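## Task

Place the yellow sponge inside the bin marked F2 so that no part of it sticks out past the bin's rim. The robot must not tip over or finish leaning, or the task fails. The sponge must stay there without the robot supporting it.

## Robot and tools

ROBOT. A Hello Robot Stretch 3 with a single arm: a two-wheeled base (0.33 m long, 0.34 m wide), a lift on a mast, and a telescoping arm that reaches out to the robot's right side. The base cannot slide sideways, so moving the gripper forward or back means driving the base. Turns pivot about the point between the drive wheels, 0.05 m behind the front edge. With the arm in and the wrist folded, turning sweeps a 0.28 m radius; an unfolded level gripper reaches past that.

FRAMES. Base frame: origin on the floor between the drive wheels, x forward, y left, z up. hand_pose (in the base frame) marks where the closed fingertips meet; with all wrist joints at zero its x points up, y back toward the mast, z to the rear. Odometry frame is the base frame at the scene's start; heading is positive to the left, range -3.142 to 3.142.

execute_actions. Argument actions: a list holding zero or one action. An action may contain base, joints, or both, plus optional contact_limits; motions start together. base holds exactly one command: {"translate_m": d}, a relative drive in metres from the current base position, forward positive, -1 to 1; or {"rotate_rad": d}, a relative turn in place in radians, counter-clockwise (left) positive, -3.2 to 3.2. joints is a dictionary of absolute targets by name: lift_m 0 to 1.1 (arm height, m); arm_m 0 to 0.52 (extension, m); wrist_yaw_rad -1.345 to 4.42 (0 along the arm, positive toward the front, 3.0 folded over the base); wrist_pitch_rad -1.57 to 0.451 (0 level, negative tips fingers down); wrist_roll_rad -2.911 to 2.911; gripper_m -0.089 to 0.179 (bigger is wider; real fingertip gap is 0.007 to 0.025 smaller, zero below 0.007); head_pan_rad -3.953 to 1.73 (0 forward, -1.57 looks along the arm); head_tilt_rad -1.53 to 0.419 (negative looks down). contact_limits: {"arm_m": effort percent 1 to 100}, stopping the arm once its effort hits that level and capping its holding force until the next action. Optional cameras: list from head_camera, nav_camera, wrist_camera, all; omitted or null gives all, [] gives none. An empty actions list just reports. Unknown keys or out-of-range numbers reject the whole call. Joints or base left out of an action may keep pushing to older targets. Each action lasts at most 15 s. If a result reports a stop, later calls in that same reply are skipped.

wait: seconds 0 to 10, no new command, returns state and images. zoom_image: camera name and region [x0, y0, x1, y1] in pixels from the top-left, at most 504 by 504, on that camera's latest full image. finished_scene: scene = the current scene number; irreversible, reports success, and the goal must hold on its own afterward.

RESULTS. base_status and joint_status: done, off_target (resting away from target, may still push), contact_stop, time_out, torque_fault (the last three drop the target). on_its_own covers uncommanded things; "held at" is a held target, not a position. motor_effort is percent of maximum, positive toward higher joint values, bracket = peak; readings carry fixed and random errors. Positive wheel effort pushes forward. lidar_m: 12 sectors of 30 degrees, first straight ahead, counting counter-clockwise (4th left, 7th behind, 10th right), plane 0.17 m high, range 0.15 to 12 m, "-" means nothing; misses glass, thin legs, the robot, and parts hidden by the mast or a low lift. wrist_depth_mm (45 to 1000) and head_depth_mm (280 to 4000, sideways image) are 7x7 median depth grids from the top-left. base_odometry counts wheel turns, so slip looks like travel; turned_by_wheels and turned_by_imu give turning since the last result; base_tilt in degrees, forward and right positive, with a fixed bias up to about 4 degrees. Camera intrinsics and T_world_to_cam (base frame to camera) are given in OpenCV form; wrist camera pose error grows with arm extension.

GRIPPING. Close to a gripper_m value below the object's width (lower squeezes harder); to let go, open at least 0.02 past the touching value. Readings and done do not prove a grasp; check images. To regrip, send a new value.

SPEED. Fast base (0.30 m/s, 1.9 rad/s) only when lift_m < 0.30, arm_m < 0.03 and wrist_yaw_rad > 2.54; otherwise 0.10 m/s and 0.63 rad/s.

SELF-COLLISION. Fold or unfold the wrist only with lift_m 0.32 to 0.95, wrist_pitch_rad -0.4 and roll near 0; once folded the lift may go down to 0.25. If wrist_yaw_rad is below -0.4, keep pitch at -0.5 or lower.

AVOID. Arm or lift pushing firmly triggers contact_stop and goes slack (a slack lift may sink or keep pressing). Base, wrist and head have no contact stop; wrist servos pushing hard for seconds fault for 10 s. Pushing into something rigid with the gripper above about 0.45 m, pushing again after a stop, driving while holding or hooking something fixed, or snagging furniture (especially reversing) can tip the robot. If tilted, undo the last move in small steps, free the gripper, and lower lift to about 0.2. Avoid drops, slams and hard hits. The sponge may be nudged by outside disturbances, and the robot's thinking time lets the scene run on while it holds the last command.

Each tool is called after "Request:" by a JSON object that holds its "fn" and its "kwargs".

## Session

Request:
{"fn": "execute_actions", "kwargs": {"actions": []}}

Scene clock: 0.00 s.
base_odometry: x=+0.000 y=+0.000 heading=+0.000 (m, m, rad; odometry frame)
turned_by_wheels: +0.000 (rad since the last result)
turned_by_imu: +0.000 (rad since the last result)
base_tilt: forward=-2.2 right=-0.9 (deg)
lidar_m: 1.07 1.02 1.05 1.41 2.15 1.04 0.75 0.71 0.73 1.72 1.62 1.50
head_depth_mm: 1385 1383 1386 1391 1390 1387 1388 / 1280 1283 1282 1283 1281 1287 1281 / 1197 1194 1197 1193 1197 1197 1195 / 1125 1122 1120 1123 1123 1119 1120 / 1054 1029 1030 1054 1051 1054 1048 / 992 974 972 992 995 991 992 / 941 917 919 932 941 939 939
base_status: not commanded
joint_positions: lift_m=+0.415 arm_m=+0.000 wrist_yaw_rad=+3.028 wrist_pitch_rad=-0.542 wrist_roll_rad=+0.007 gripper_m=+0.037 head_pan_rad=-0.004 head_tilt_rad=+0.004
joint_status: not commanded
motor_effort: left_wheel=+0 right_wheel=-1 lift_m=+41 arm_m=+0 wrist_yaw_rad=+0 wrist_pitch_rad=+7 wrist_roll_rad=+0 gripper_m=+0 head_pan_rad=+0 head_tilt_rad=+2 (%)
hand_pose: x=+0.0023 y=+0.0609 z=+0.4006 quat_wxyz=(+0.229, +0.693, +0.150, +0.667) (m; base frame)
wrist_depth_mm: - - - - - 927 781 / - - - - - - 829 / 894 887 915 929 946 947 858 / 736 741 760 774 780 788 805 / 648 646 - 671 674 685 687 / 567 568 - 581 593 595 600 / 504 - - 519 522 529 530
pictures: head_camera (sideways: a quarter turn clockwise sets it upright), nav_camera (sideways: a quarter turn counterclockwise sets it upright), wrist_camera
camera_calibration (this result's frames):
head_camera: T_world_to_cam=[[-0.0123411, 0.0354334, -0.999296, 1.32109], [-0.0359037, 0.998712, 0.0358561, -0.0441592], [0.999279, 0.0363209, -0.0110531, -0.0312475], [0, 0, 0, 1]] pos_world=[0.0459433, -0.00157356, 1.3214]
nav_camera: T_world_to_cam=[[0.0156375, 0.0332315, 0.999325, -1.2604], [-0.0247098, -0.999129, 0.0336116, 0.00902768], [0.999572, -0.0252187, -0.0148028, -0.0308603], [0, 0, 0, 1]] pos_world=[0.0507796, 0.0501264, 1.25879]
wrist_camera: T_world_to_cam=[[0.994993, -0.0948765, 0.0314237, -0.0141973], [-0.0416204, -0.679186, -0.732785, 0.365269], [0.0908667, 0.727808, -0.679734, 0.397542], [0, 0, 0, 1]] pos_world=[-0.00679452, -0.0425959, 0.538333]
Images, in order (width x height): head_camera 896x504, nav_camera 672x504, wrist_camera 644x364.

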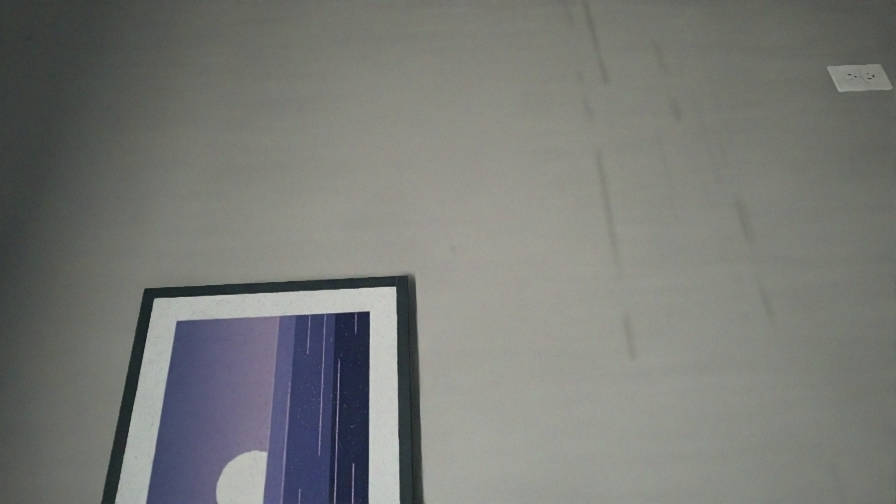

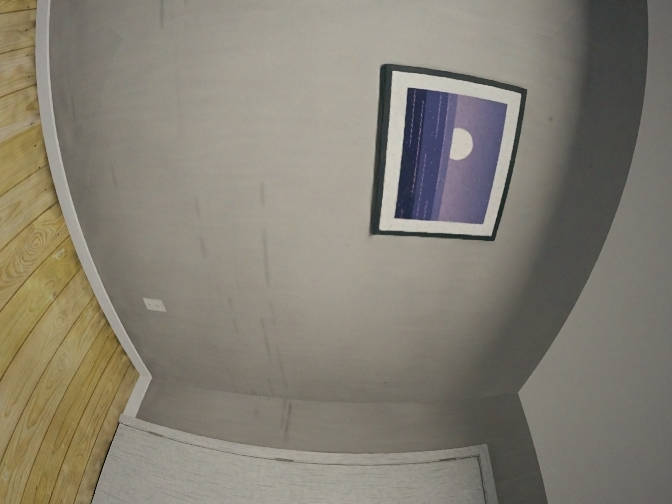

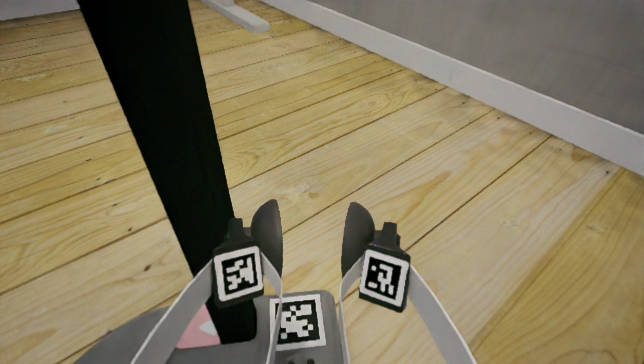

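Request:
{"fn": "execute_actions", "kwargs": {"actions": [{"joints": {"head_pan_rad": 1.72, "head_tilt_rad": -0.3, "lift_m": 0.29}}], "cameras": ["head_camera", "nav_camera"]}}

Scene clock: 6.73 s.
base_odometry: x=+0.000 y=+0.000 heading=+0.000 (m, m, rad; odometry frame)
turned_by_wheels: +0.000 (rad since the last result)
turned_by_imu: -0.001 (rad since the last result)
base_tilt: forward=-2.0 right=-1.3 (deg)
lidar_m: 1.07 1.02 1.05 1.41 2.14 1.04 0.75 0.71 0.73 1.72 1.62 1.50
head_depth_mm: 1303 1367 1424 1507 1579 1637 1410 / 1510 1597 1675 1779 1919 1798 1423 / 1797 1923 1984 2080 2198 1810 1438 / 1964 2064 2116 2272 2401 1828 1446 / 1886 1980 2062 2230 2317 1839 1455 / 1808 1913 1962 2106 2251 1942 - / 1768 1846 - - - - -
base_status: not commanded
joint_positions: lift_m=+0.290 arm_m=+0.000 wrist_yaw_rad=+3.028 wrist_pitch_rad=-0.542 wrist_roll_rad=+0.007 gripper_m=+0.037 head_pan_rad=+1.713 head_tilt_rad=-0.296
joint_status: all done
motor_effort: left_wheel=+0(0) right_wheel=+1(1) lift_m=+37(33) arm_m=+1(1) wrist_yaw_rad=+1(1) wrist_pitch_rad=+7(6) wrist_roll_rad=+0(0) gripper_m=+0(0) head_pan_rad=+3(31) head_tilt_rad=+0(15) (%)
hand_pose: x=+0.0023 y=+0.0608 z=+0.2760 quat_wxyz=(+0.229, +0.693, +0.150, +0.667) (m; base frame)
wrist_depth_mm: - - - - - 940 783 / 842 - 877 896 902 920 815 / 678 684 712 713 726 741 751 / 573 586 583 599 598 612 624 / 498 516 - 534 530 526 528 / - - - - 461 460 462 / - - - - 400 405 410
pictures: head_camera (sideways: a quarter turn clockwise sets it upright), nav_camera (sideways: a quarter turn counterclockwise sets it upright)
camera_calibration (this result's frames):
head_camera: T_world_to_cam=[[0.0084342, -0.309029, -0.951015, 1.25773], [-0.984607, -0.168604, 0.0460551, -0.0516339], [-0.174577, 0.935988, -0.305694, 0.359441], [0, 0, 0, 1]] pos_world=[0.0013031, 0.0435358, 1.30837]
nav_camera: T_world_to_cam=[[-0.07683, 0.302173, 0.950152, -1.19543], [0.990554, 0.131688, 0.0382168, -0.00314683], [-0.113575, 0.944113, -0.309437, 0.359447], [0, 0, 0, 1]] pos_world=[-0.0479036, 0.022283, 1.24719]
Images, in order (width x height): head_camera 896x504, nav_camera 672x504.

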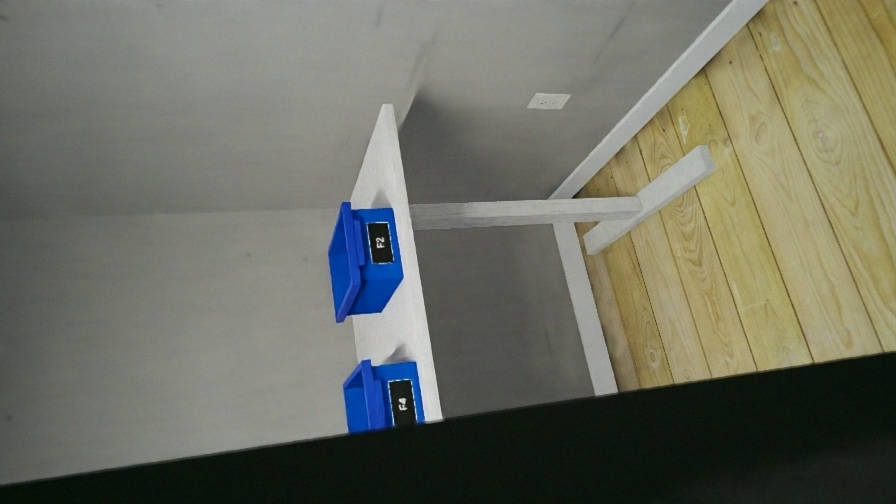

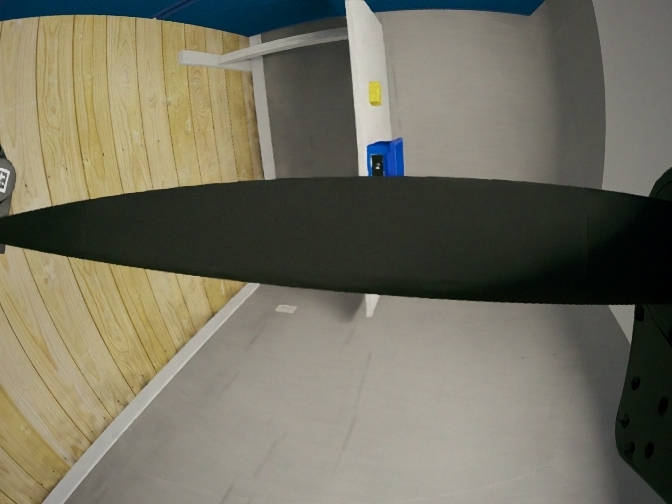

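Request:
{"fn": "zoom_image", "kwargs": {"camera": "head_camera", "region": [310, 90, 460, 440]}}

Request:
{"fn": "zoom_image", "kwargs": {"camera": "nav_camera", "region": [330, 0, 430, 180]}}

Region (310, 90, 460, 440) of head_camera's 896x504 image, scaled by 1.440, with more detail than that image has; it fills the left 216 columns of this view, and the rest is white.

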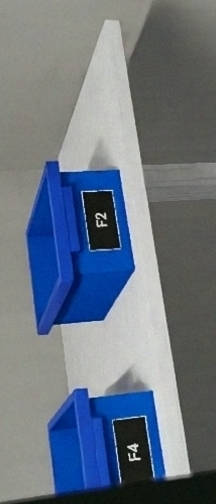

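Region (330, 0, 430, 180) of nav_camera's 672x504 image, scaled by 2.800, with more detail than that image has.

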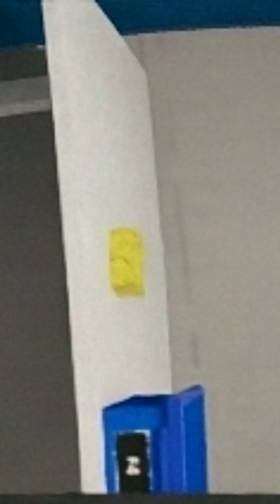

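Request:
{"fn": "execute_actions", "kwargs": {"actions": [{"base": {"rotate_rad": -1.086}, "joints": {"head_pan_rad": -3.0, "head_tilt_rad": -0.45, "wrist_pitch_rad": -0.4}}], "cameras": ["head_camera"]}}

Scene clock: 77.17 s.
base_odometry: x=+0.000 y=+0.000 heading=-1.086 (m, m, rad; odometry frame)
turned_by_wheels: -1.086 (rad since the last result)
turned_by_imu: -1.091 (rad since the last result)
base_tilt: forward=-2.2 right=-1.1 (deg)
lidar_m: 1.62 1.55 1.08 1.02 1.05 1.37 2.13 1.08 0.76 0.71 0.73 0.96
head_depth_mm: 1729 1828 1403 2227 1950 1536 1265 / 1742 1861 1355 2282 1975 1547 1277 / 1754 1905 1679 2296 1987 1563 1281 / 1773 1940 1734 2345 2015 1576 1291 / 1792 1969 1718 2305 2002 1594 1302 / 1794 1927 1788 2004 1892 1596 1311 / 1522 1519 1523 1516 1514 1511 1328
base_status: done
joint_positions: lift_m=+0.290 arm_m=+0.000 wrist_yaw_rad=+3.028 wrist_pitch_rad=-0.419 wrist_roll_rad=+0.007 gripper_m=+0.037 head_pan_rad=-2.993 head_tilt_rad=-0.445
joint_status: all done
motor_effort: left_wheel=+2(13) right_wheel=-2(8) lift_m=+37(37) arm_m=+0(0) wrist_yaw_rad=+1(1) wrist_pitch_rad=+10(8) wrist_roll_rad=+0(0) gripper_m=+1(0) head_pan_rad=-2(32) head_tilt_rad=-2(14) (%)
hand_pose: x=+0.0043 y=+0.0779 z=+0.3026 quat_wxyz=(+0.187, +0.701, +0.107, +0.680) (m; base frame)
wrist_depth_mm: 869 - 933 - - - - / 906 - - - - - - / 855 - 877 916 920 941 953 / 679 679 711 709 716 734 738 / 565 572 - 590 598 608 620 / 482 503 - 515 516 509 517 / - - - - 439 449 446
pictures: head_camera (sideways: a quarter turn clockwise sets it upright)
camera_calibration (this result's frames):
head_camera: T_world_to_cam=[[0.445252, 0.0309814, -0.894869, 1.18179], [0.168266, -0.984491, 0.0496383, -0.0633222], [-0.879453, -0.172677, -0.44356, 0.543154], [0, 0, 0, 1]] pos_world=[-0.0378601, -0.00516313, 1.30161]
Images, in order (width x height): head_camera 896x504.

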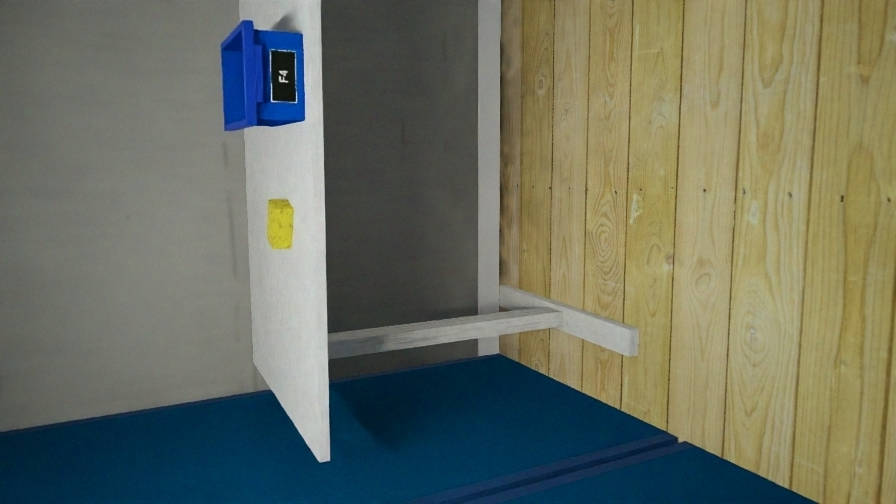

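Request:
{"fn": "execute_actions", "kwargs": {"actions": [{"base": {"translate_m": -1.0}, "joints": {"head_pan_rad": -2.95, "head_tilt_rad": -0.55}}], "cameras": ["head_camera", "nav_camera"]}}

Scene clock: 83.67 s.
base_odometry: x=-0.466 y=+0.885 heading=-1.086 (m, m, rad; odometry frame)
turned_by_wheels: +0.000 (rad since the last result)
turned_by_imu: -0.010 (rad since the last result)
base_tilt: forward=-2.0 right=-1.1 (deg)
lidar_m: 2.61 1.46 1.02 0.96 0.98 0.94 1.14 0.85 0.82 0.78 0.79 1.03
head_depth_mm: 902 995 628 607 418 1317 1200 / 914 1007 846 552 446 1328 1201 / 926 1021 909 627 480 1368 1215 / 938 1036 925 637 484 1378 1225 / 948 1047 942 587 491 1418 1234 / 963 1060 962 600 495 1400 1238 / 969 1081 983 663 501 1187 1223
base_status: done
joint_positions: lift_m=+0.290 arm_m=+0.000 wrist_yaw_rad=+3.028 wrist_pitch_rad=-0.418 wrist_roll_rad=+0.007 gripper_m=+0.037 head_pan_rad=-2.957 head_tilt_rad=-0.544
joint_status: all done
motor_effort: left_wheel=+2(10) right_wheel=-2(8) lift_m=+37(37) arm_m=+0(0) wrist_yaw_rad=+0(0) wrist_pitch_rad=+9(9) wrist_roll_rad=+0(0) gripper_m=+0(0) head_pan_rad=+2(9) head_tilt_rad=-3(11) (%)
hand_pose: x=+0.0043 y=+0.0780 z=+0.3028 quat_wxyz=(+0.187, +0.701, +0.107, +0.680) (m; base frame)
wrist_depth_mm: 811 - 881 928 965 - - / 859 - 940 - - - - / 855 - 892 909 912 951 967 / 681 687 704 715 724 727 744 / 567 574 - 596 601 595 612 / 484 509 - 518 517 512 522 / - - - - 435 445 449
pictures: head_camera (sideways: a quarter turn clockwise sets it upright), nav_camera (sideways: a quarter turn counterclockwise sets it upright)
camera_calibration (this result's frames):
head_camera: T_world_to_cam=[[0.528607, 0.0627084, -0.846547, 1.11826], [0.198446, -0.978762, 0.051413, -0.0658102], [-0.825345, -0.195172, -0.529825, 0.655068], [0, 0, 0, 1]] pos_world=[-0.0374013, -0.00668592, 1.29711]
nav_camera: T_world_to_cam=[[-0.518549, -0.130695, 0.845, -1.05555], [-0.183273, 0.98227, 0.0394573, 0.00241118], [-0.835175, -0.134406, -0.533308, 0.655168], [0, 0, 0, 1]] pos_world=[0.000267671, -0.0522652, 1.24125]
Images, in order (width x height): head_camera 896x504, nav_camera 672x504.

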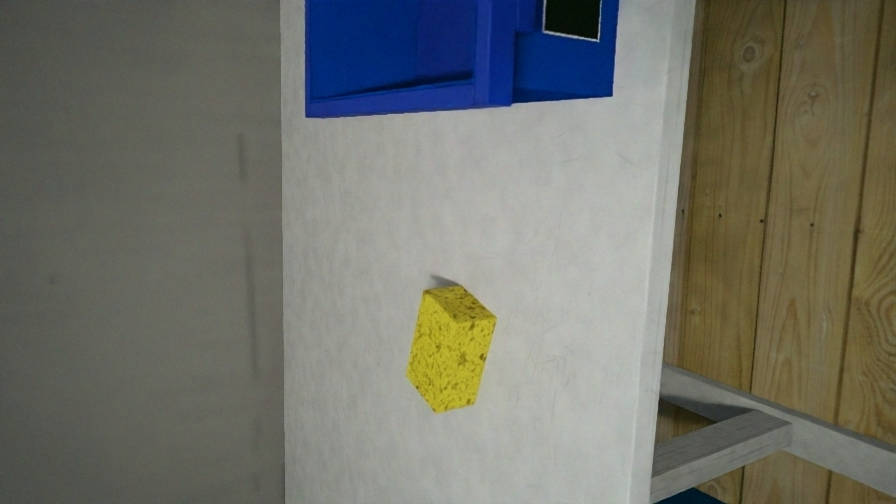

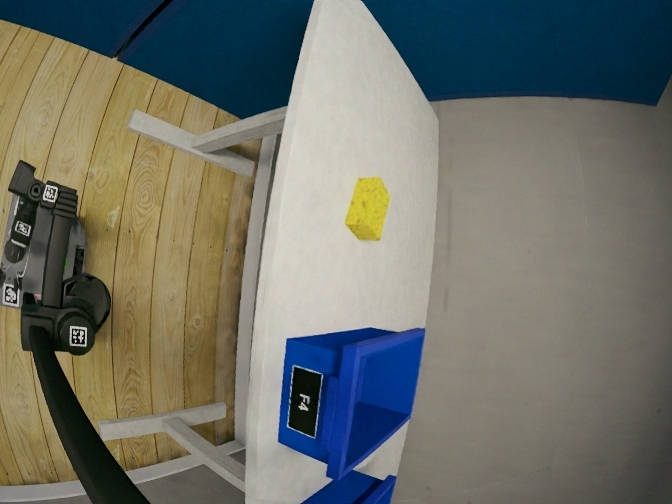

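Request:
{"fn": "zoom_image", "kwargs": {"camera": "head_camera", "region": [380, 270, 530, 420]}}

Region (380, 270, 530, 420) of head_camera's 896x504 image, scaled by 3.360, with more detail than that image has.

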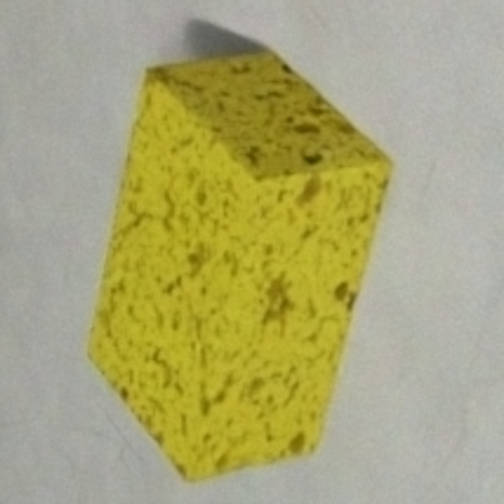

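Request:
{"fn": "execute_actions", "kwargs": {"actions": [{"base": {"rotate_rad": -1.315}, "joints": {"lift_m": 1.02, "wrist_yaw_rad": 1.4, "wrist_pitch_rad": -0.4, "wrist_roll_rad": 0.0, "gripper_m": 0.15, "head_pan_rad": -2.45, "head_tilt_rad": -0.4}}]}}

Scene clock: 177.40 s.
base_odometry: x=-0.466 y=+0.885 heading=-2.401 (m, m, rad; odometry frame)
turned_by_wheels: -1.315 (rad since the last result)
turned_by_imu: -1.327 (rad since the last result)
base_tilt: forward=-2.2 right=-1.1 (deg)
lidar_m: 0.78 0.87 1.40 2.19 1.16 0.97 0.96 0.93 1.14 1.13 0.85 0.78
head_depth_mm: 933 997 1063 630 - - - / 1021 1098 1157 577 - - - / 1131 1229 1282 621 - - - / 1201 1285 1345 675 - - 1263 / 1118 1193 1253 967 - - 1316 / 1045 1106 1169 987 - - 1271 / 975 1034 1096 995 - - 820
base_status: done
joint_positions: lift_m=+1.020 arm_m=+0.000 wrist_yaw_rad=+1.401 wrist_pitch_rad=-0.417 wrist_roll_rad=+0.004 gripper_m=+0.150 head_pan_rad=-2.457 head_tilt_rad=-0.408
joint_status: all done
motor_effort: left_wheel=+2(11) right_wheel=-1(8) lift_m=+45(47) arm_m=+0(1) wrist_yaw_rad=-1(1) wrist_pitch_rad=+9(11) wrist_roll_rad=-2(4) gripper_m=+0(92) head_pan_rad=+3(26) head_tilt_rad=+2(11) (%)
hand_pose: x=+0.1999 y=-0.1830 z=+1.0327 quat_wxyz=(+0.623, +0.559, -0.435, +0.333) (m; base frame)
wrist_depth_mm: 608 601 611 607 602 605 604 / 662 662 655 654 657 645 649 / 725 732 735 723 721 460 470 / 808 798 813 806 789 374 364 / 917 897 912 906 898 307 298 / - - - - - - 251 / - - - - - - 220
pictures: head_camera (sideways: a quarter turn clockwise sets it upright), nav_camera (sideways: a quarter turn counterclockwise sets it upright), wrist_camera
camera_calibration (this result's frames):
head_camera: T_world_to_cam=[[0.341102, 0.232799, -0.910744, 1.20313], [0.648736, -0.759444, 0.0488472, -0.0652255], [-0.680287, -0.607494, -0.410073, 0.498363], [0, 0, 0, 1]] pos_world=[-0.0290465, -0.0268705, 1.3033]
nav_camera: T_world_to_cam=[[-0.299821, -0.287756, 0.909563, -1.14109], [-0.62767, 0.777498, 0.0390744, 0.00561352], [-0.718427, -0.55919, -0.413726, 0.498857], [0, 0, 0, 1]] pos_world=[0.0197924, -0.0537642, 1.24407]
wrist_camera: T_world_to_cam=[[-0.152715, -0.987605, 0.0362462, -0.192661], [-0.581476, 0.0601378, -0.811338, 0.995328], [0.799102, -0.14498, -0.583453, 0.585997], [0, 0, 0, 1]] pos_world=[0.0810654, -0.165172, 1.15643]
Images, in order (width x height): head_camera 896x504, nav_camera 672x504, wrist_camera 644x364.

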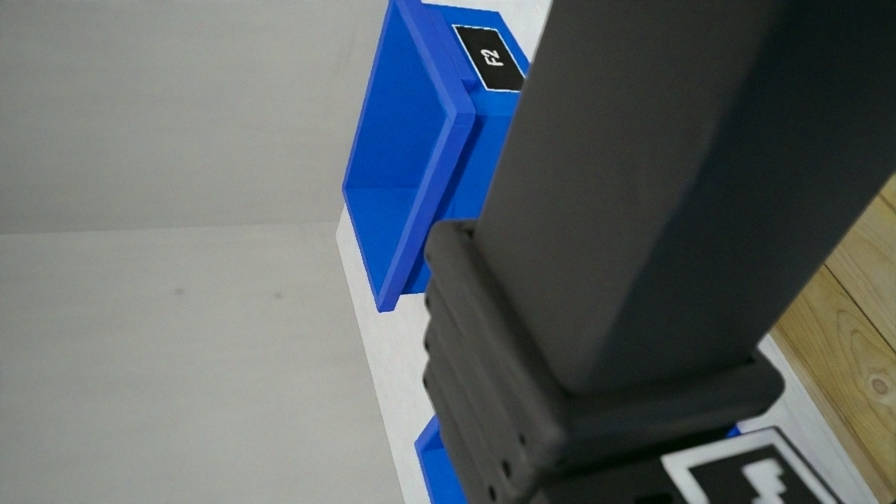

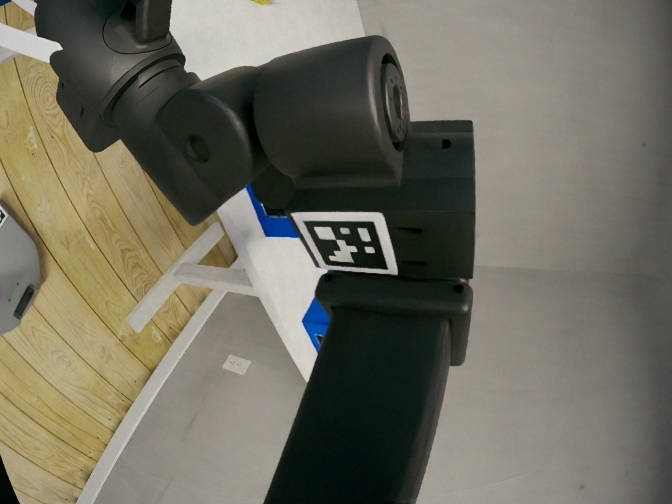

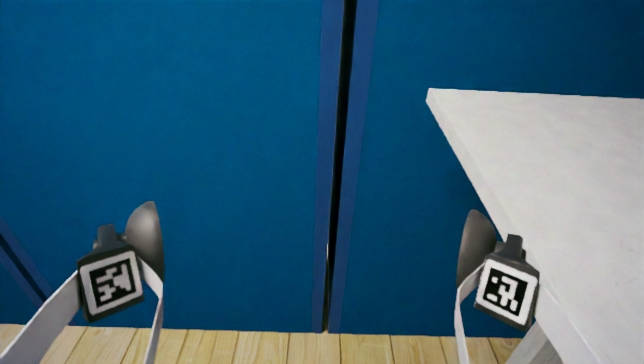

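Request:
{"fn": "zoom_image", "kwargs": {"camera": "head_camera", "region": [320, 0, 560, 330]}}

Region (320, 0, 560, 330) of head_camera's 896x504 image, scaled by 1.527, with more detail than that image has; it fills the left 367 columns of this view, and the rest is white.

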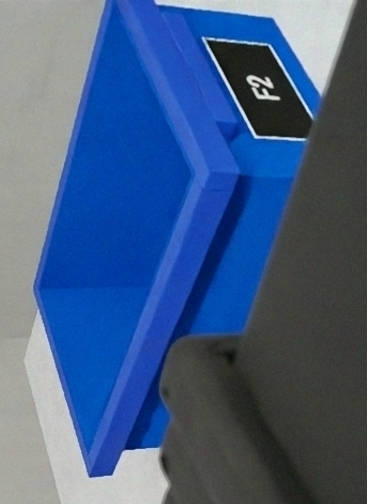

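Request:
{"fn": "execute_actions", "kwargs": {"actions": [{"joints": {"arm_m": 0.353, "wrist_yaw_rad": 1.07, "wrist_pitch_rad": -0.55, "lift_m": 1.085, "head_pan_rad": -1.3, "head_tilt_rad": -0.55}}]}}

Scene clock: 195.13 s.
base_odometry: x=-0.466 y=+0.885 heading=-2.401 (m, m, rad; odometry frame)
turned_by_wheels: +0.000 (rad since the last result)
turned_by_imu: -0.002 (rad since the last result)
base_tilt: forward=-2.1 right=-1.0 (deg)
lidar_m: 0.78 0.87 1.40 2.19 1.16 0.97 0.96 0.93 1.14 1.14 0.85 0.78
head_depth_mm: 908 980 823 613 472 418 1199 / 943 1068 836 568 476 1361 1204 / 994 1098 860 591 480 1411 1208 / 1038 1159 986 638 502 1415 1219 / 1094 1196 949 645 527 1392 1222 / 1014 1077 962 653 1224 1370 1233 / 890 938 955 663 1084 1171 1202
base_status: not commanded
joint_positions: lift_m=+1.085 arm_m=+0.353 wrist_yaw_rad=+1.070 wrist_pitch_rad=-0.562 wrist_roll_rad=+0.004 gripper_m=+0.150 head_pan_rad=-1.307 head_tilt_rad=-0.543
joint_status: all done
motor_effort: left_wheel=+2(2) right_wheel=-1(1) lift_m=+46(49) arm_m=+4(5) wrist_yaw_rad=+1(1) wrist_pitch_rad=+6(12) wrist_roll_rad=-2(3) gripper_m=+1(0) head_pan_rad=+3(32) head_tilt_rad=-2(11) (%)
hand_pose: x=+0.1575 y=-0.5956 z=+1.0666 quat_wxyz=(+0.684, +0.515, -0.485, +0.177) (m; base frame)
wrist_depth_mm: 478 513 555 604 663 688 537 / 527 545 521 529 538 557 534 / 552 417 422 425 440 444 451 / 359 349 357 361 367 369 374 / 303 312 307 311 316 328 322 / 271 263 270 274 276 - 282 / 233 240 241 244 247 248 251
pictures: head_camera (sideways: a quarter turn clockwise sets it upright), nav_camera (sideways: a quarter turn counterclockwise sets it upright), wrist_camera
camera_calibration (this result's frames):
head_camera: T_world_to_cam=[[-0.104196, 0.521456, -0.846893, 1.12257], [0.959982, 0.275305, 0.0514029, -0.0704426], [0.259958, -0.807645, -0.529274, 0.647731], [0, 0, 0, 1]] pos_world=[0.016208, -0.0428388, 1.29714]
nav_camera: T_world_to_cam=[[0.171174, -0.506051, 0.845347, -1.06021], [-0.964694, -0.2604, 0.0394572, 0.00717796], [0.200162, -0.822256, -0.532758, 0.648137], [0, 0, 0, 1]] pos_world=[0.0586731, -0.00171641, 1.24126]
wrist_camera: T_world_to_cam=[[-0.4613, -0.886609, 0.0335565, -0.496314], [-0.627528, 0.299297, -0.71877, 1.07401], [0.627225, -0.352626, -0.694438, 0.60161], [0, 0, 0, 1]] pos_world=[0.067675, -0.54934, 1.2064]
Images, in order (width x height): head_camera 896x504, nav_camera 672x504, wrist_camera 644x364.

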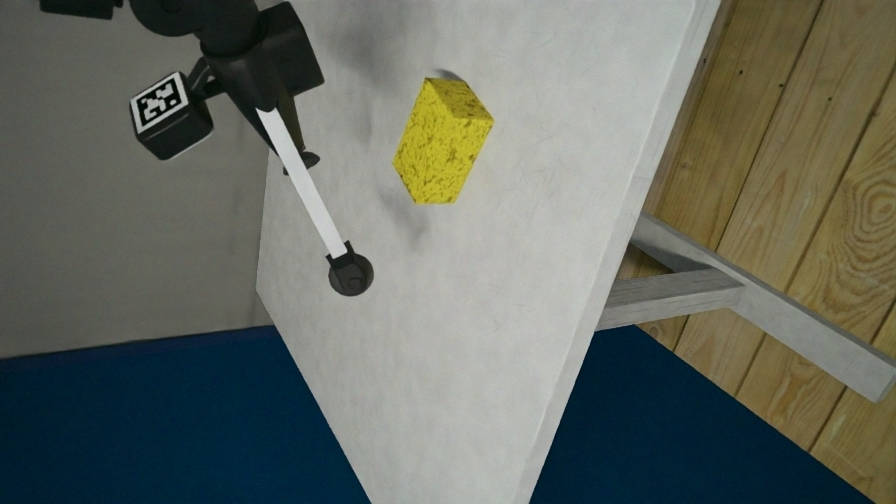

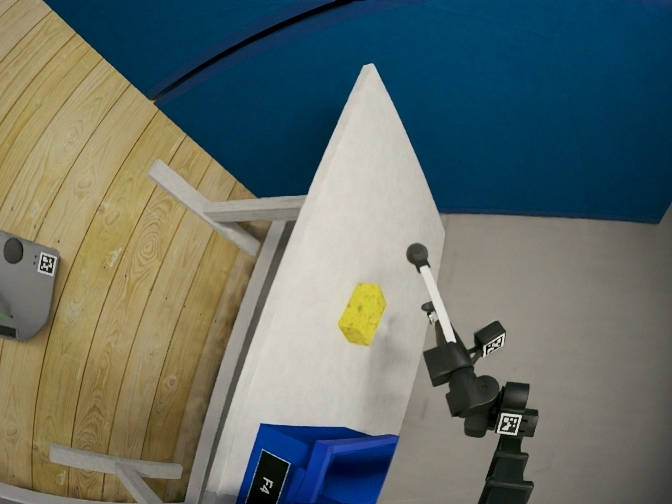

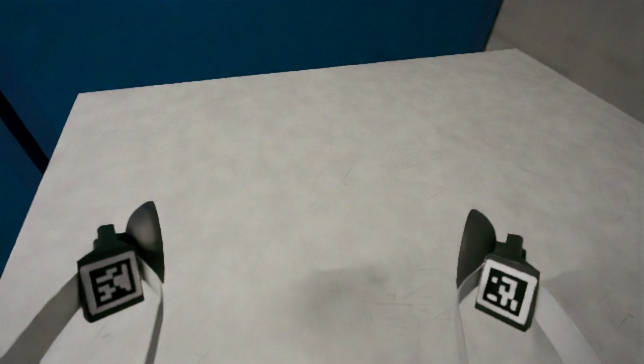

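Request:
{"fn": "zoom_image", "kwargs": {"camera": "head_camera", "region": [370, 60, 520, 220]}}

Region (370, 60, 520, 220) of head_camera's 896x504 image, scaled by 3.150, with more detail than that image has; it fills the left 472 columns of this view, and the rest is white.

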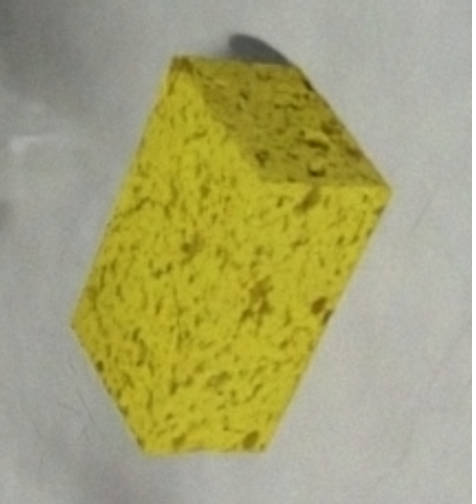

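Request:
{"fn": "execute_actions", "kwargs": {"actions": [{"joints": {"wrist_pitch_rad": -1.0, "lift_m": 1.08}}], "cameras": ["head_camera", "wrist_camera"]}}

Scene clock: 204.70 s.
base_odometry: x=-0.466 y=+0.885 heading=-2.401 (m, m, rad; odometry frame)
turned_by_wheels: +0.000 (rad since the last result)
turned_by_imu: -0.001 (rad since the last result)
base_tilt: forward=-2.0 right=-1.0 (deg)
lidar_m: 0.78 0.87 1.40 2.19 1.16 0.97 0.96 0.94 1.14 1.13 0.85 0.78
head_depth_mm: 906 989 - 613 471 418 1199 / 948 1025 957 568 475 1358 1207 / 995 1089 909 578 481 1411 1213 / 1035 1153 926 637 501 1418 1224 / 1096 1203 945 645 528 1387 1219 / 1014 1070 965 653 1226 1362 1238 / 890 934 953 661 1078 1178 1202
base_status: not commanded
joint_positions: lift_m=+1.080 arm_m=+0.353 wrist_yaw_rad=+1.070 wrist_pitch_rad=-1.005 wrist_roll_rad=+0.004 gripper_m=+0.150 head_pan_rad=-1.307 head_tilt_rad=-0.543
joint_status: all done
motor_effort: left_wheel=+2(2) right_wheel=-2(1) lift_m=+37(39) arm_m=+4(3) wrist_yaw_rad=+0(0) wrist_pitch_rad=+3(7) wrist_roll_rad=-3(2) gripper_m=+0(1) head_pan_rad=+3(3) head_tilt_rad=-3(2) (%)
hand_pose: x=+0.0812 y=-0.5540 z=+0.9897 quat_wxyz=(+0.706, +0.609, -0.361, +0.022) (m; base frame)
wrist_depth_mm: 257 260 261 264 267 270 274 / 241 242 245 246 250 253 254 / 226 228 230 232 233 237 239 / 212 214 216 170 220 222 224 / 202 205 203 161 207 212 211 / 192 191 192 153 197 - 201 / 180 184 183 146 187 188 191
pictures: head_camera (sideways: a quarter turn clockwise sets it upright), wrist_camera
camera_calibration (this result's frames):
head_camera: T_world_to_cam=[[-0.104196, 0.521456, -0.846893, 1.12257], [0.959982, 0.275305, 0.0514029, -0.0704426], [0.259958, -0.807645, -0.529274, 0.647731], [0, 0, 0, 1]] pos_world=[0.016208, -0.0428388, 1.29714]
wrist_camera: T_world_to_cam=[[-0.450788, -0.892376, 0.0213545, -0.483929], [-0.838735, 0.415262, -0.352252, 0.677052], [0.305473, -0.176702, -0.935662, 0.972994], [0, 0, 0, 1]] pos_world=[0.0524941, -0.54107, 1.15922]
Images, in order (width x height): head_camera 896x504, wrist_camera 644x364.

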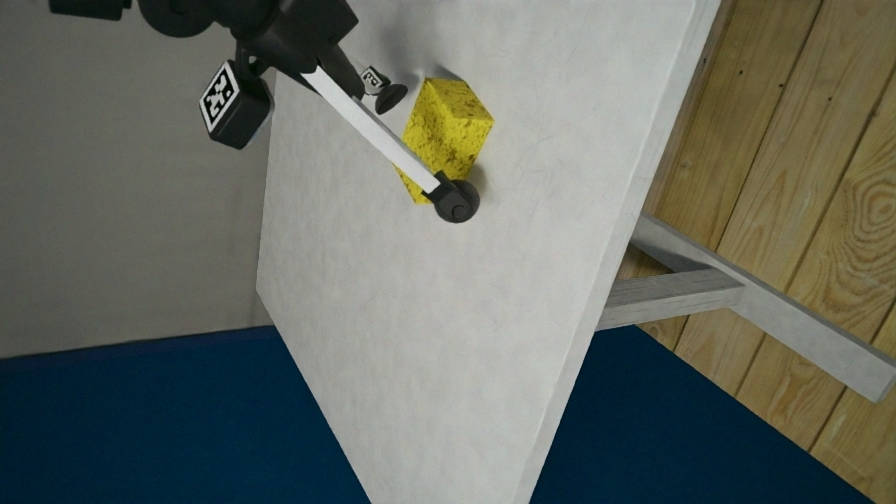

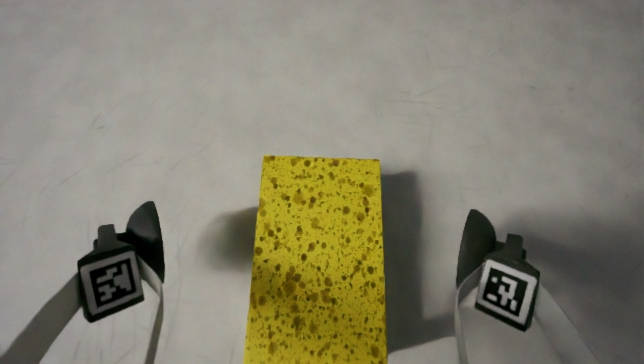

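Request:
{"fn": "execute_actions", "kwargs": {"actions": [{"joints": {"lift_m": 1.072, "gripper_m": 0.027}}], "cameras": ["head_camera", "wrist_camera"]}}

Scene clock: 218.37 s.
base_odometry: x=-0.466 y=+0.885 heading=-2.401 (m, m, rad; odometry frame)
turned_by_wheels: +0.000 (rad since the last result)
turned_by_imu: -0.001 (rad since the last result)
base_tilt: forward=-2.2 right=-1.0 (deg)
lidar_m: 0.78 0.87 1.40 2.19 1.16 0.97 0.96 0.94 1.14 1.13 0.85 0.78
head_depth_mm: 902 989 - 614 471 418 1202 / 945 1025 898 560 476 1356 1205 / 993 1090 907 592 480 1410 1214 / 1040 1153 927 636 501 1416 1219 / 1096 1200 942 644 528 1398 1221 / 1014 1069 965 654 1223 1368 1235 / 891 935 954 663 1078 1178 1203
base_status: not commanded
joint_positions: lift_m=+1.072 arm_m=+0.353 wrist_yaw_rad=+1.070 wrist_pitch_rad=-1.005 wrist_roll_rad=+0.004 gripper_m=+0.028 head_pan_rad=-1.307 head_tilt_rad=-0.543
joint_status: all done
motor_effort: left_wheel=+2(2) right_wheel=-1(2) lift_m=+37(40) arm_m=+4(3) wrist_yaw_rad=+0(0) wrist_pitch_rad=+3(3) wrist_roll_rad=-3(2) gripper_m=-20(100) head_pan_rad=+2(3) head_tilt_rad=-1(2) (%)
hand_pose: x=+0.0811 y=-0.5539 z=+0.9816 quat_wxyz=(+0.706, +0.609, -0.360, +0.021) (m; base frame)
wrist_depth_mm: 246 249 252 253 257 260 262 / 231 234 235 238 239 242 245 / 217 220 220 223 224 227 229 / 205 206 205 159 211 213 215 / 194 195 153 150 200 201 204 / 184 185 143 143 185 191 193 / 175 176 175 136 180 182 183
pictures: head_camera (sideways: a quarter turn clockwise sets it upright), wrist_camera
camera_calibration (this result's frames):
head_camera: T_world_to_cam=[[-0.104196, 0.521456, -0.846893, 1.12257], [0.959982, 0.275305, 0.0514029, -0.0704426], [0.259958, -0.807645, -0.529274, 0.647731], [0, 0, 0, 1]] pos_world=[0.016208, -0.0428388, 1.29714]
wrist_camera: T_world_to_cam=[[-0.450773, -0.892384, 0.0213285, -0.48373], [-0.838978, 0.415394, -0.351516, 0.6734], [0.304828, -0.176348, -0.935939, 0.965996], [0, 0, 0, 1]] pos_world=[0.052453, -0.541048, 1.15114]
Images, in order (width x height): head_camera 896x504, wrist_camera 644x364.

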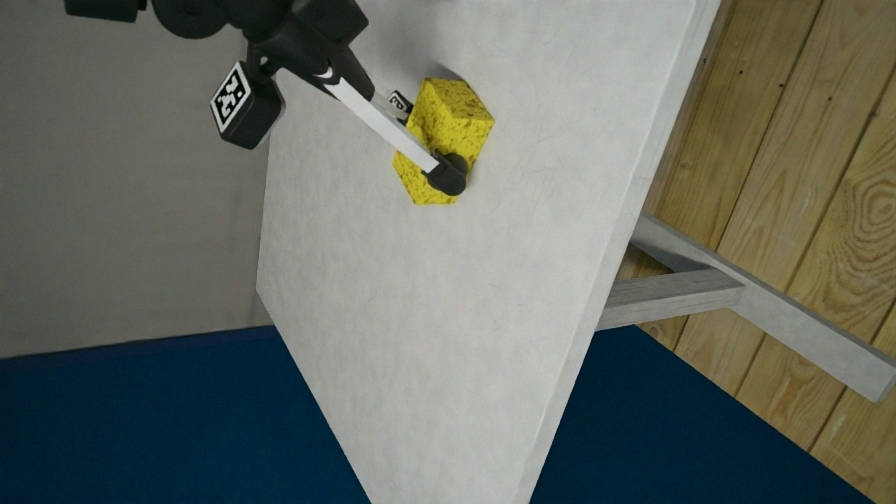

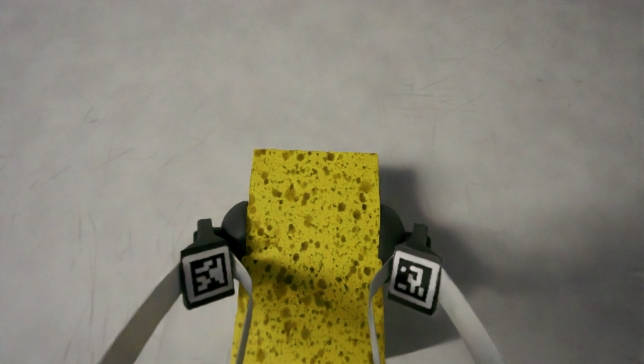

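Request:
{"fn": "execute_actions", "kwargs": {"actions": [{"joints": {"wrist_pitch_rad": -0.15, "lift_m": 1.1, "wrist_yaw_rad": 0.93, "arm_m": 0.47, "head_pan_rad": -1.35, "head_tilt_rad": -0.35}}], "cameras": ["wrist_camera"]}}

Request:
{"fn": "execute_actions", "kwargs": {"actions": [{"base": {"rotate_rad": -1.098}}]}}

Scene clock: 234.07 s.
base_odometry: x=-0.466 y=+0.885 heading=-2.401 (m, m, rad; odometry frame)
turned_by_wheels: +0.000 (rad since the last result)
turned_by_imu: -0.001 (rad since the last result)
base_tilt: forward=-2.1 right=-1.0 (deg)
lidar_m: 0.78 0.87 1.40 2.19 1.16 0.96 0.96 0.94 1.14 1.13 0.85 0.78
head_depth_mm: 907 958 1057 883 604 458 390 / 945 1003 1111 899 611 462 406 / 991 1057 1113 914 617 466 1291 / 1037 1111 1179 931 626 470 1337 / 1086 1172 1271 947 631 492 1179 / 1077 1110 1148 966 639 535 1309 / 935 966 991 987 648 1051 1135
base_status: not commanded
joint_positions: lift_m=+1.100 arm_m=+0.470 wrist_yaw_rad=+0.931 wrist_pitch_rad=-0.172 wrist_roll_rad=+0.004 gripper_m=+0.028 head_pan_rad=-1.343 head_tilt_rad=-0.359
joint_status: all done
motor_effort: left_wheel=+2(2) right_wheel=-1(1) lift_m=+45(46) arm_m=+4(3) wrist_yaw_rad=+0(1) wrist_pitch_rad=+11(10) wrist_roll_rad=-2(2) gripper_m=-20(20) head_pan_rad=-3(7) head_tilt_rad=+2(14) (%)
hand_pose: x=+0.1777 y=-0.7630 z=+1.1709 quat_wxyz=(+0.656, +0.371, -0.603, +0.261) (m; base frame)
wrist_depth_mm: 430 471 523 590 633 482 384 / 447 496 545 619 661 491 391 / 468 513 571 661 675 500 402 / 489 535 585 159 658 518 405 / 511 572 153 151 621 526 415 / 443 451 142 143 430 482 420 / 368 372 356 136 385 388 395
pictures: wrist_camera
camera_calibration (this result's frames):
wrist_camera: T_world_to_cam=[[-0.591253, -0.805537, 0.0391252, -0.560406], [-0.319197, 0.189183, -0.928614, 1.31865], [0.74063, -0.561534, -0.36898, 0.0417029], [0, 0, 0, 1]] pos_world=[0.0586815, -0.677477, 1.26183]
Images, in order (width x height): wrist_camera 644x364.

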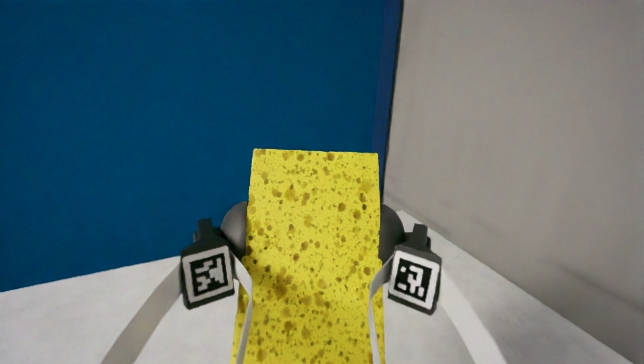

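Scene clock: 236.77 s.
base_odometry: x=-0.466 y=+0.885 heading=+2.785 (m, m, rad; odometry frame)
turned_by_wheels: -1.098 (rad since the last result)
turned_by_imu: -1.106 (rad since the last result)
base_tilt: forward=-2.1 right=-1.2 (deg)
lidar_m: 0.85 0.78 0.78 0.85 1.31 2.41 1.19 0.97 0.96 0.94 1.15 1.13
head_depth_mm: 951 1006 1080 661 590 1309 1322 / 1044 1091 1216 742 563 1185 1275 / 1161 1255 1309 786 613 503 1332 / 1185 1260 1287 734 599 468 1373 / 1099 1169 1233 946 443 439 1275 / 1032 1087 1151 963 583 407 405 / 970 1017 1073 981 624 368 384
base_status: done
joint_positions: lift_m=+1.100 arm_m=+0.470 wrist_yaw_rad=+0.930 wrist_pitch_rad=-0.172 wrist_roll_rad=+0.004 gripper_m=+0.028 head_pan_rad=-1.343 head_tilt_rad=-0.359
joint_status: not commanded
motor_effort: left_wheel=+2(11) right_wheel=-1(9) lift_m=+45(45) arm_m=+3(4) wrist_yaw_rad=-1(1) wrist_pitch_rad=+11(11) wrist_roll_rad=-2(2) gripper_m=-20(20) head_pan_rad=-1(1) head_tilt_rad=+3(3) (%)
hand_pose: x=+0.1777 y=-0.7631 z=+1.1710 quat_wxyz=(+0.656, +0.371, -0.603, +0.261) (m; base frame)
wrist_depth_mm: 598 591 594 595 594 597 563 / 633 624 625 635 624 627 565 / 674 670 663 665 664 659 561 / 699 706 694 159 704 701 559 / 568 567 153 151 607 676 549 / 442 450 142 143 428 474 523 / 368 372 287 136 383 387 405
pictures: head_camera (sideways: a quarter turn clockwise sets it upright), nav_camera (sideways: a quarter turn counterclockwise sets it upright), wrist_camera
camera_calibration (this result's frames):
head_camera: T_world_to_cam=[[-0.0482672, 0.364998, -0.929756, 1.23032], [0.967221, 0.249416, 0.0477019, -0.0656803], [0.249307, -0.896977, -0.365072, 0.434132], [0, 0, 0, 1]] pos_world=[0.0146794, -0.0432761, 1.30552]
nav_camera: T_world_to_cam=[[0.115811, -0.352252, 0.928712, -1.16862], [-0.975091, -0.218394, 0.0387598, 0.00813989], [0.189172, -0.910067, -0.36877, 0.434818], [0, 0, 0, 1]] pos_world=[0.0610207, -0.0141561, 1.24534]
wrist_camera: T_world_to_cam=[[-0.591367, -0.805453, 0.0391279, -0.560392], [-0.318906, 0.189025, -0.928745, 1.31873], [0.740664, -0.561708, -0.368647, 0.041163], [0, 0, 0, 1]] pos_world=[0.0586667, -0.677521, 1.26187]
Images, in order (width x height): head_camera 896x504, nav_camera 672x504, wrist_camera 644x364.

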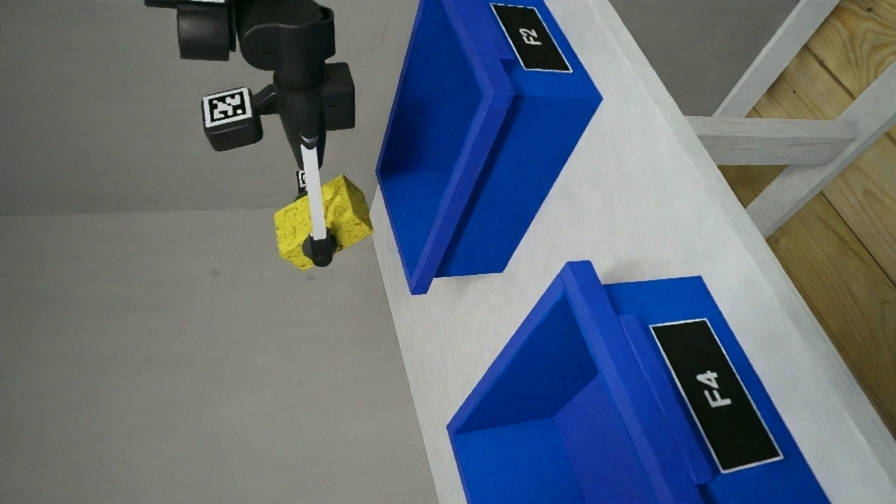

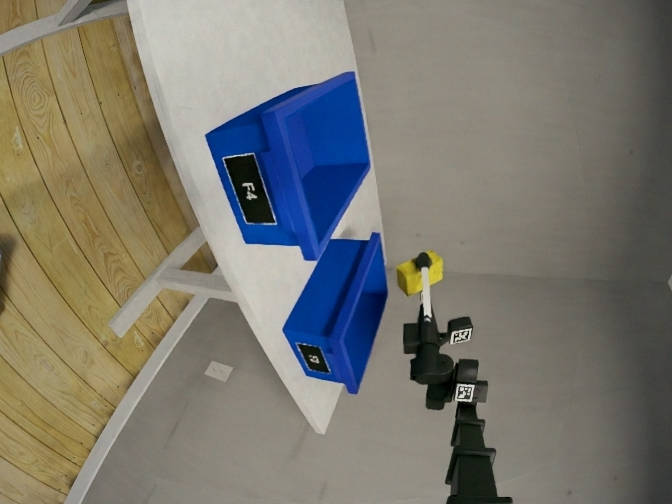

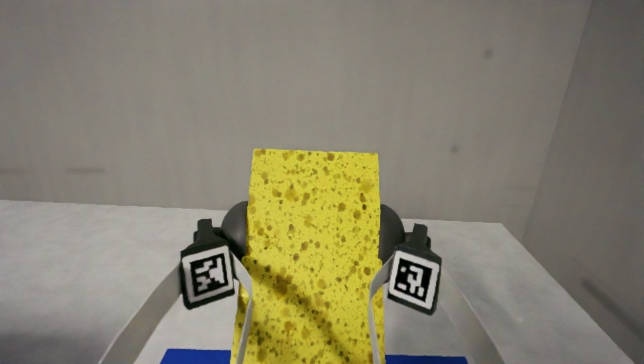

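Request:
{"fn": "execute_actions", "kwargs": {"actions": [{"base": {"translate_m": -0.02}, "joints": {"arm_m": 0.455, "wrist_pitch_rad": -0.48}}], "cameras": ["head_camera", "wrist_camera"]}}

Scene clock: 258.57 s.
base_odometry: x=-0.447 y=+0.878 heading=+2.785 (m, m, rad; odometry frame)
turned_by_wheels: +0.000 (rad since the last result)
turned_by_imu: -0.001 (rad since the last result)
base_tilt: forward=-2.2 right=-1.0 (deg)
lidar_m: 0.87 0.79 0.79 0.86 1.33 2.37 1.18 0.95 0.95 0.94 1.16 1.15
head_depth_mm: 936 988 1053 639 613 1297 1320 / 1032 1093 - 726 566 1424 1320 / 1143 1235 1314 676 593 521 1299 / 1197 1275 1341 710 625 486 1368 / 1118 1180 1257 891 455 453 1312 / 1041 1101 1170 965 523 427 420 / 982 1030 1087 987 639 391 396
base_status: done
joint_positions: lift_m=+1.100 arm_m=+0.455 wrist_yaw_rad=+0.930 wrist_pitch_rad=-0.493 wrist_roll_rad=+0.004 gripper_m=+0.028 head_pan_rad=-1.343 head_tilt_rad=-0.359
joint_status: all done
motor_effort: left_wheel=+3(3) right_wheel=-1(10) lift_m=+45(45) arm_m=-2(3) wrist_yaw_rad=+0(0) wrist_pitch_rad=+7(11) wrist_roll_rad=-3(2) gripper_m=-19(19) head_pan_rad=-2(3) head_tilt_rad=+3(3) (%)
hand_pose: x=+0.1503 y=-0.7285 z=+1.0960 quat_wxyz=(+0.690, +0.462, -0.536, +0.152) (m; base frame)
wrist_depth_mm: 643 645 641 641 639 632 558 / 621 640 671 680 690 676 560 / 490 494 511 514 522 537 556 / 401 411 235 160 241 435 508 / 345 337 153 151 224 365 373 / 299 193 142 143 205 299 320 / 265 185 228 136 255 168 280
pictures: head_camera (sideways: a quarter turn clockwise sets it upright), wrist_camera
camera_calibration (this result's frames):
head_camera: T_world_to_cam=[[-0.0482671, 0.364998, -0.929756, 1.23032], [0.967221, 0.249416, 0.0477019, -0.0656803], [0.249307, -0.896977, -0.365072, 0.434131], [0, 0, 0, 1]] pos_world=[0.0146794, -0.0432761, 1.30552]
wrist_camera: T_world_to_cam=[[-0.581951, -0.812473, 0.0349284, -0.547749], [-0.538975, 0.353177, -0.764704, 1.2067], [0.608966, -0.463846, -0.643434, 0.445441], [0, 0, 0, 1]] pos_world=[0.060362, -0.664596, 1.22852]
Images, in order (width x height): head_camera 896x504, wrist_camera 644x364.

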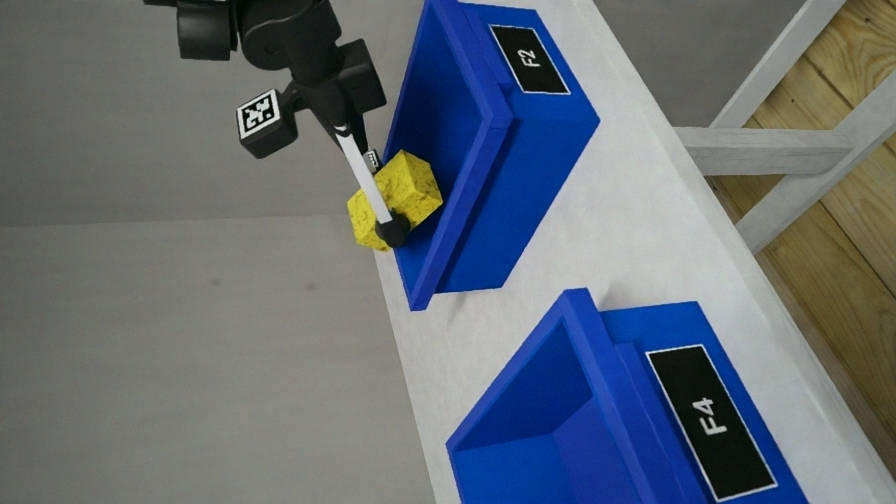

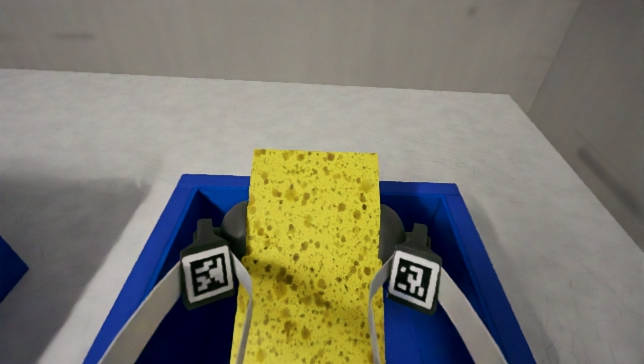

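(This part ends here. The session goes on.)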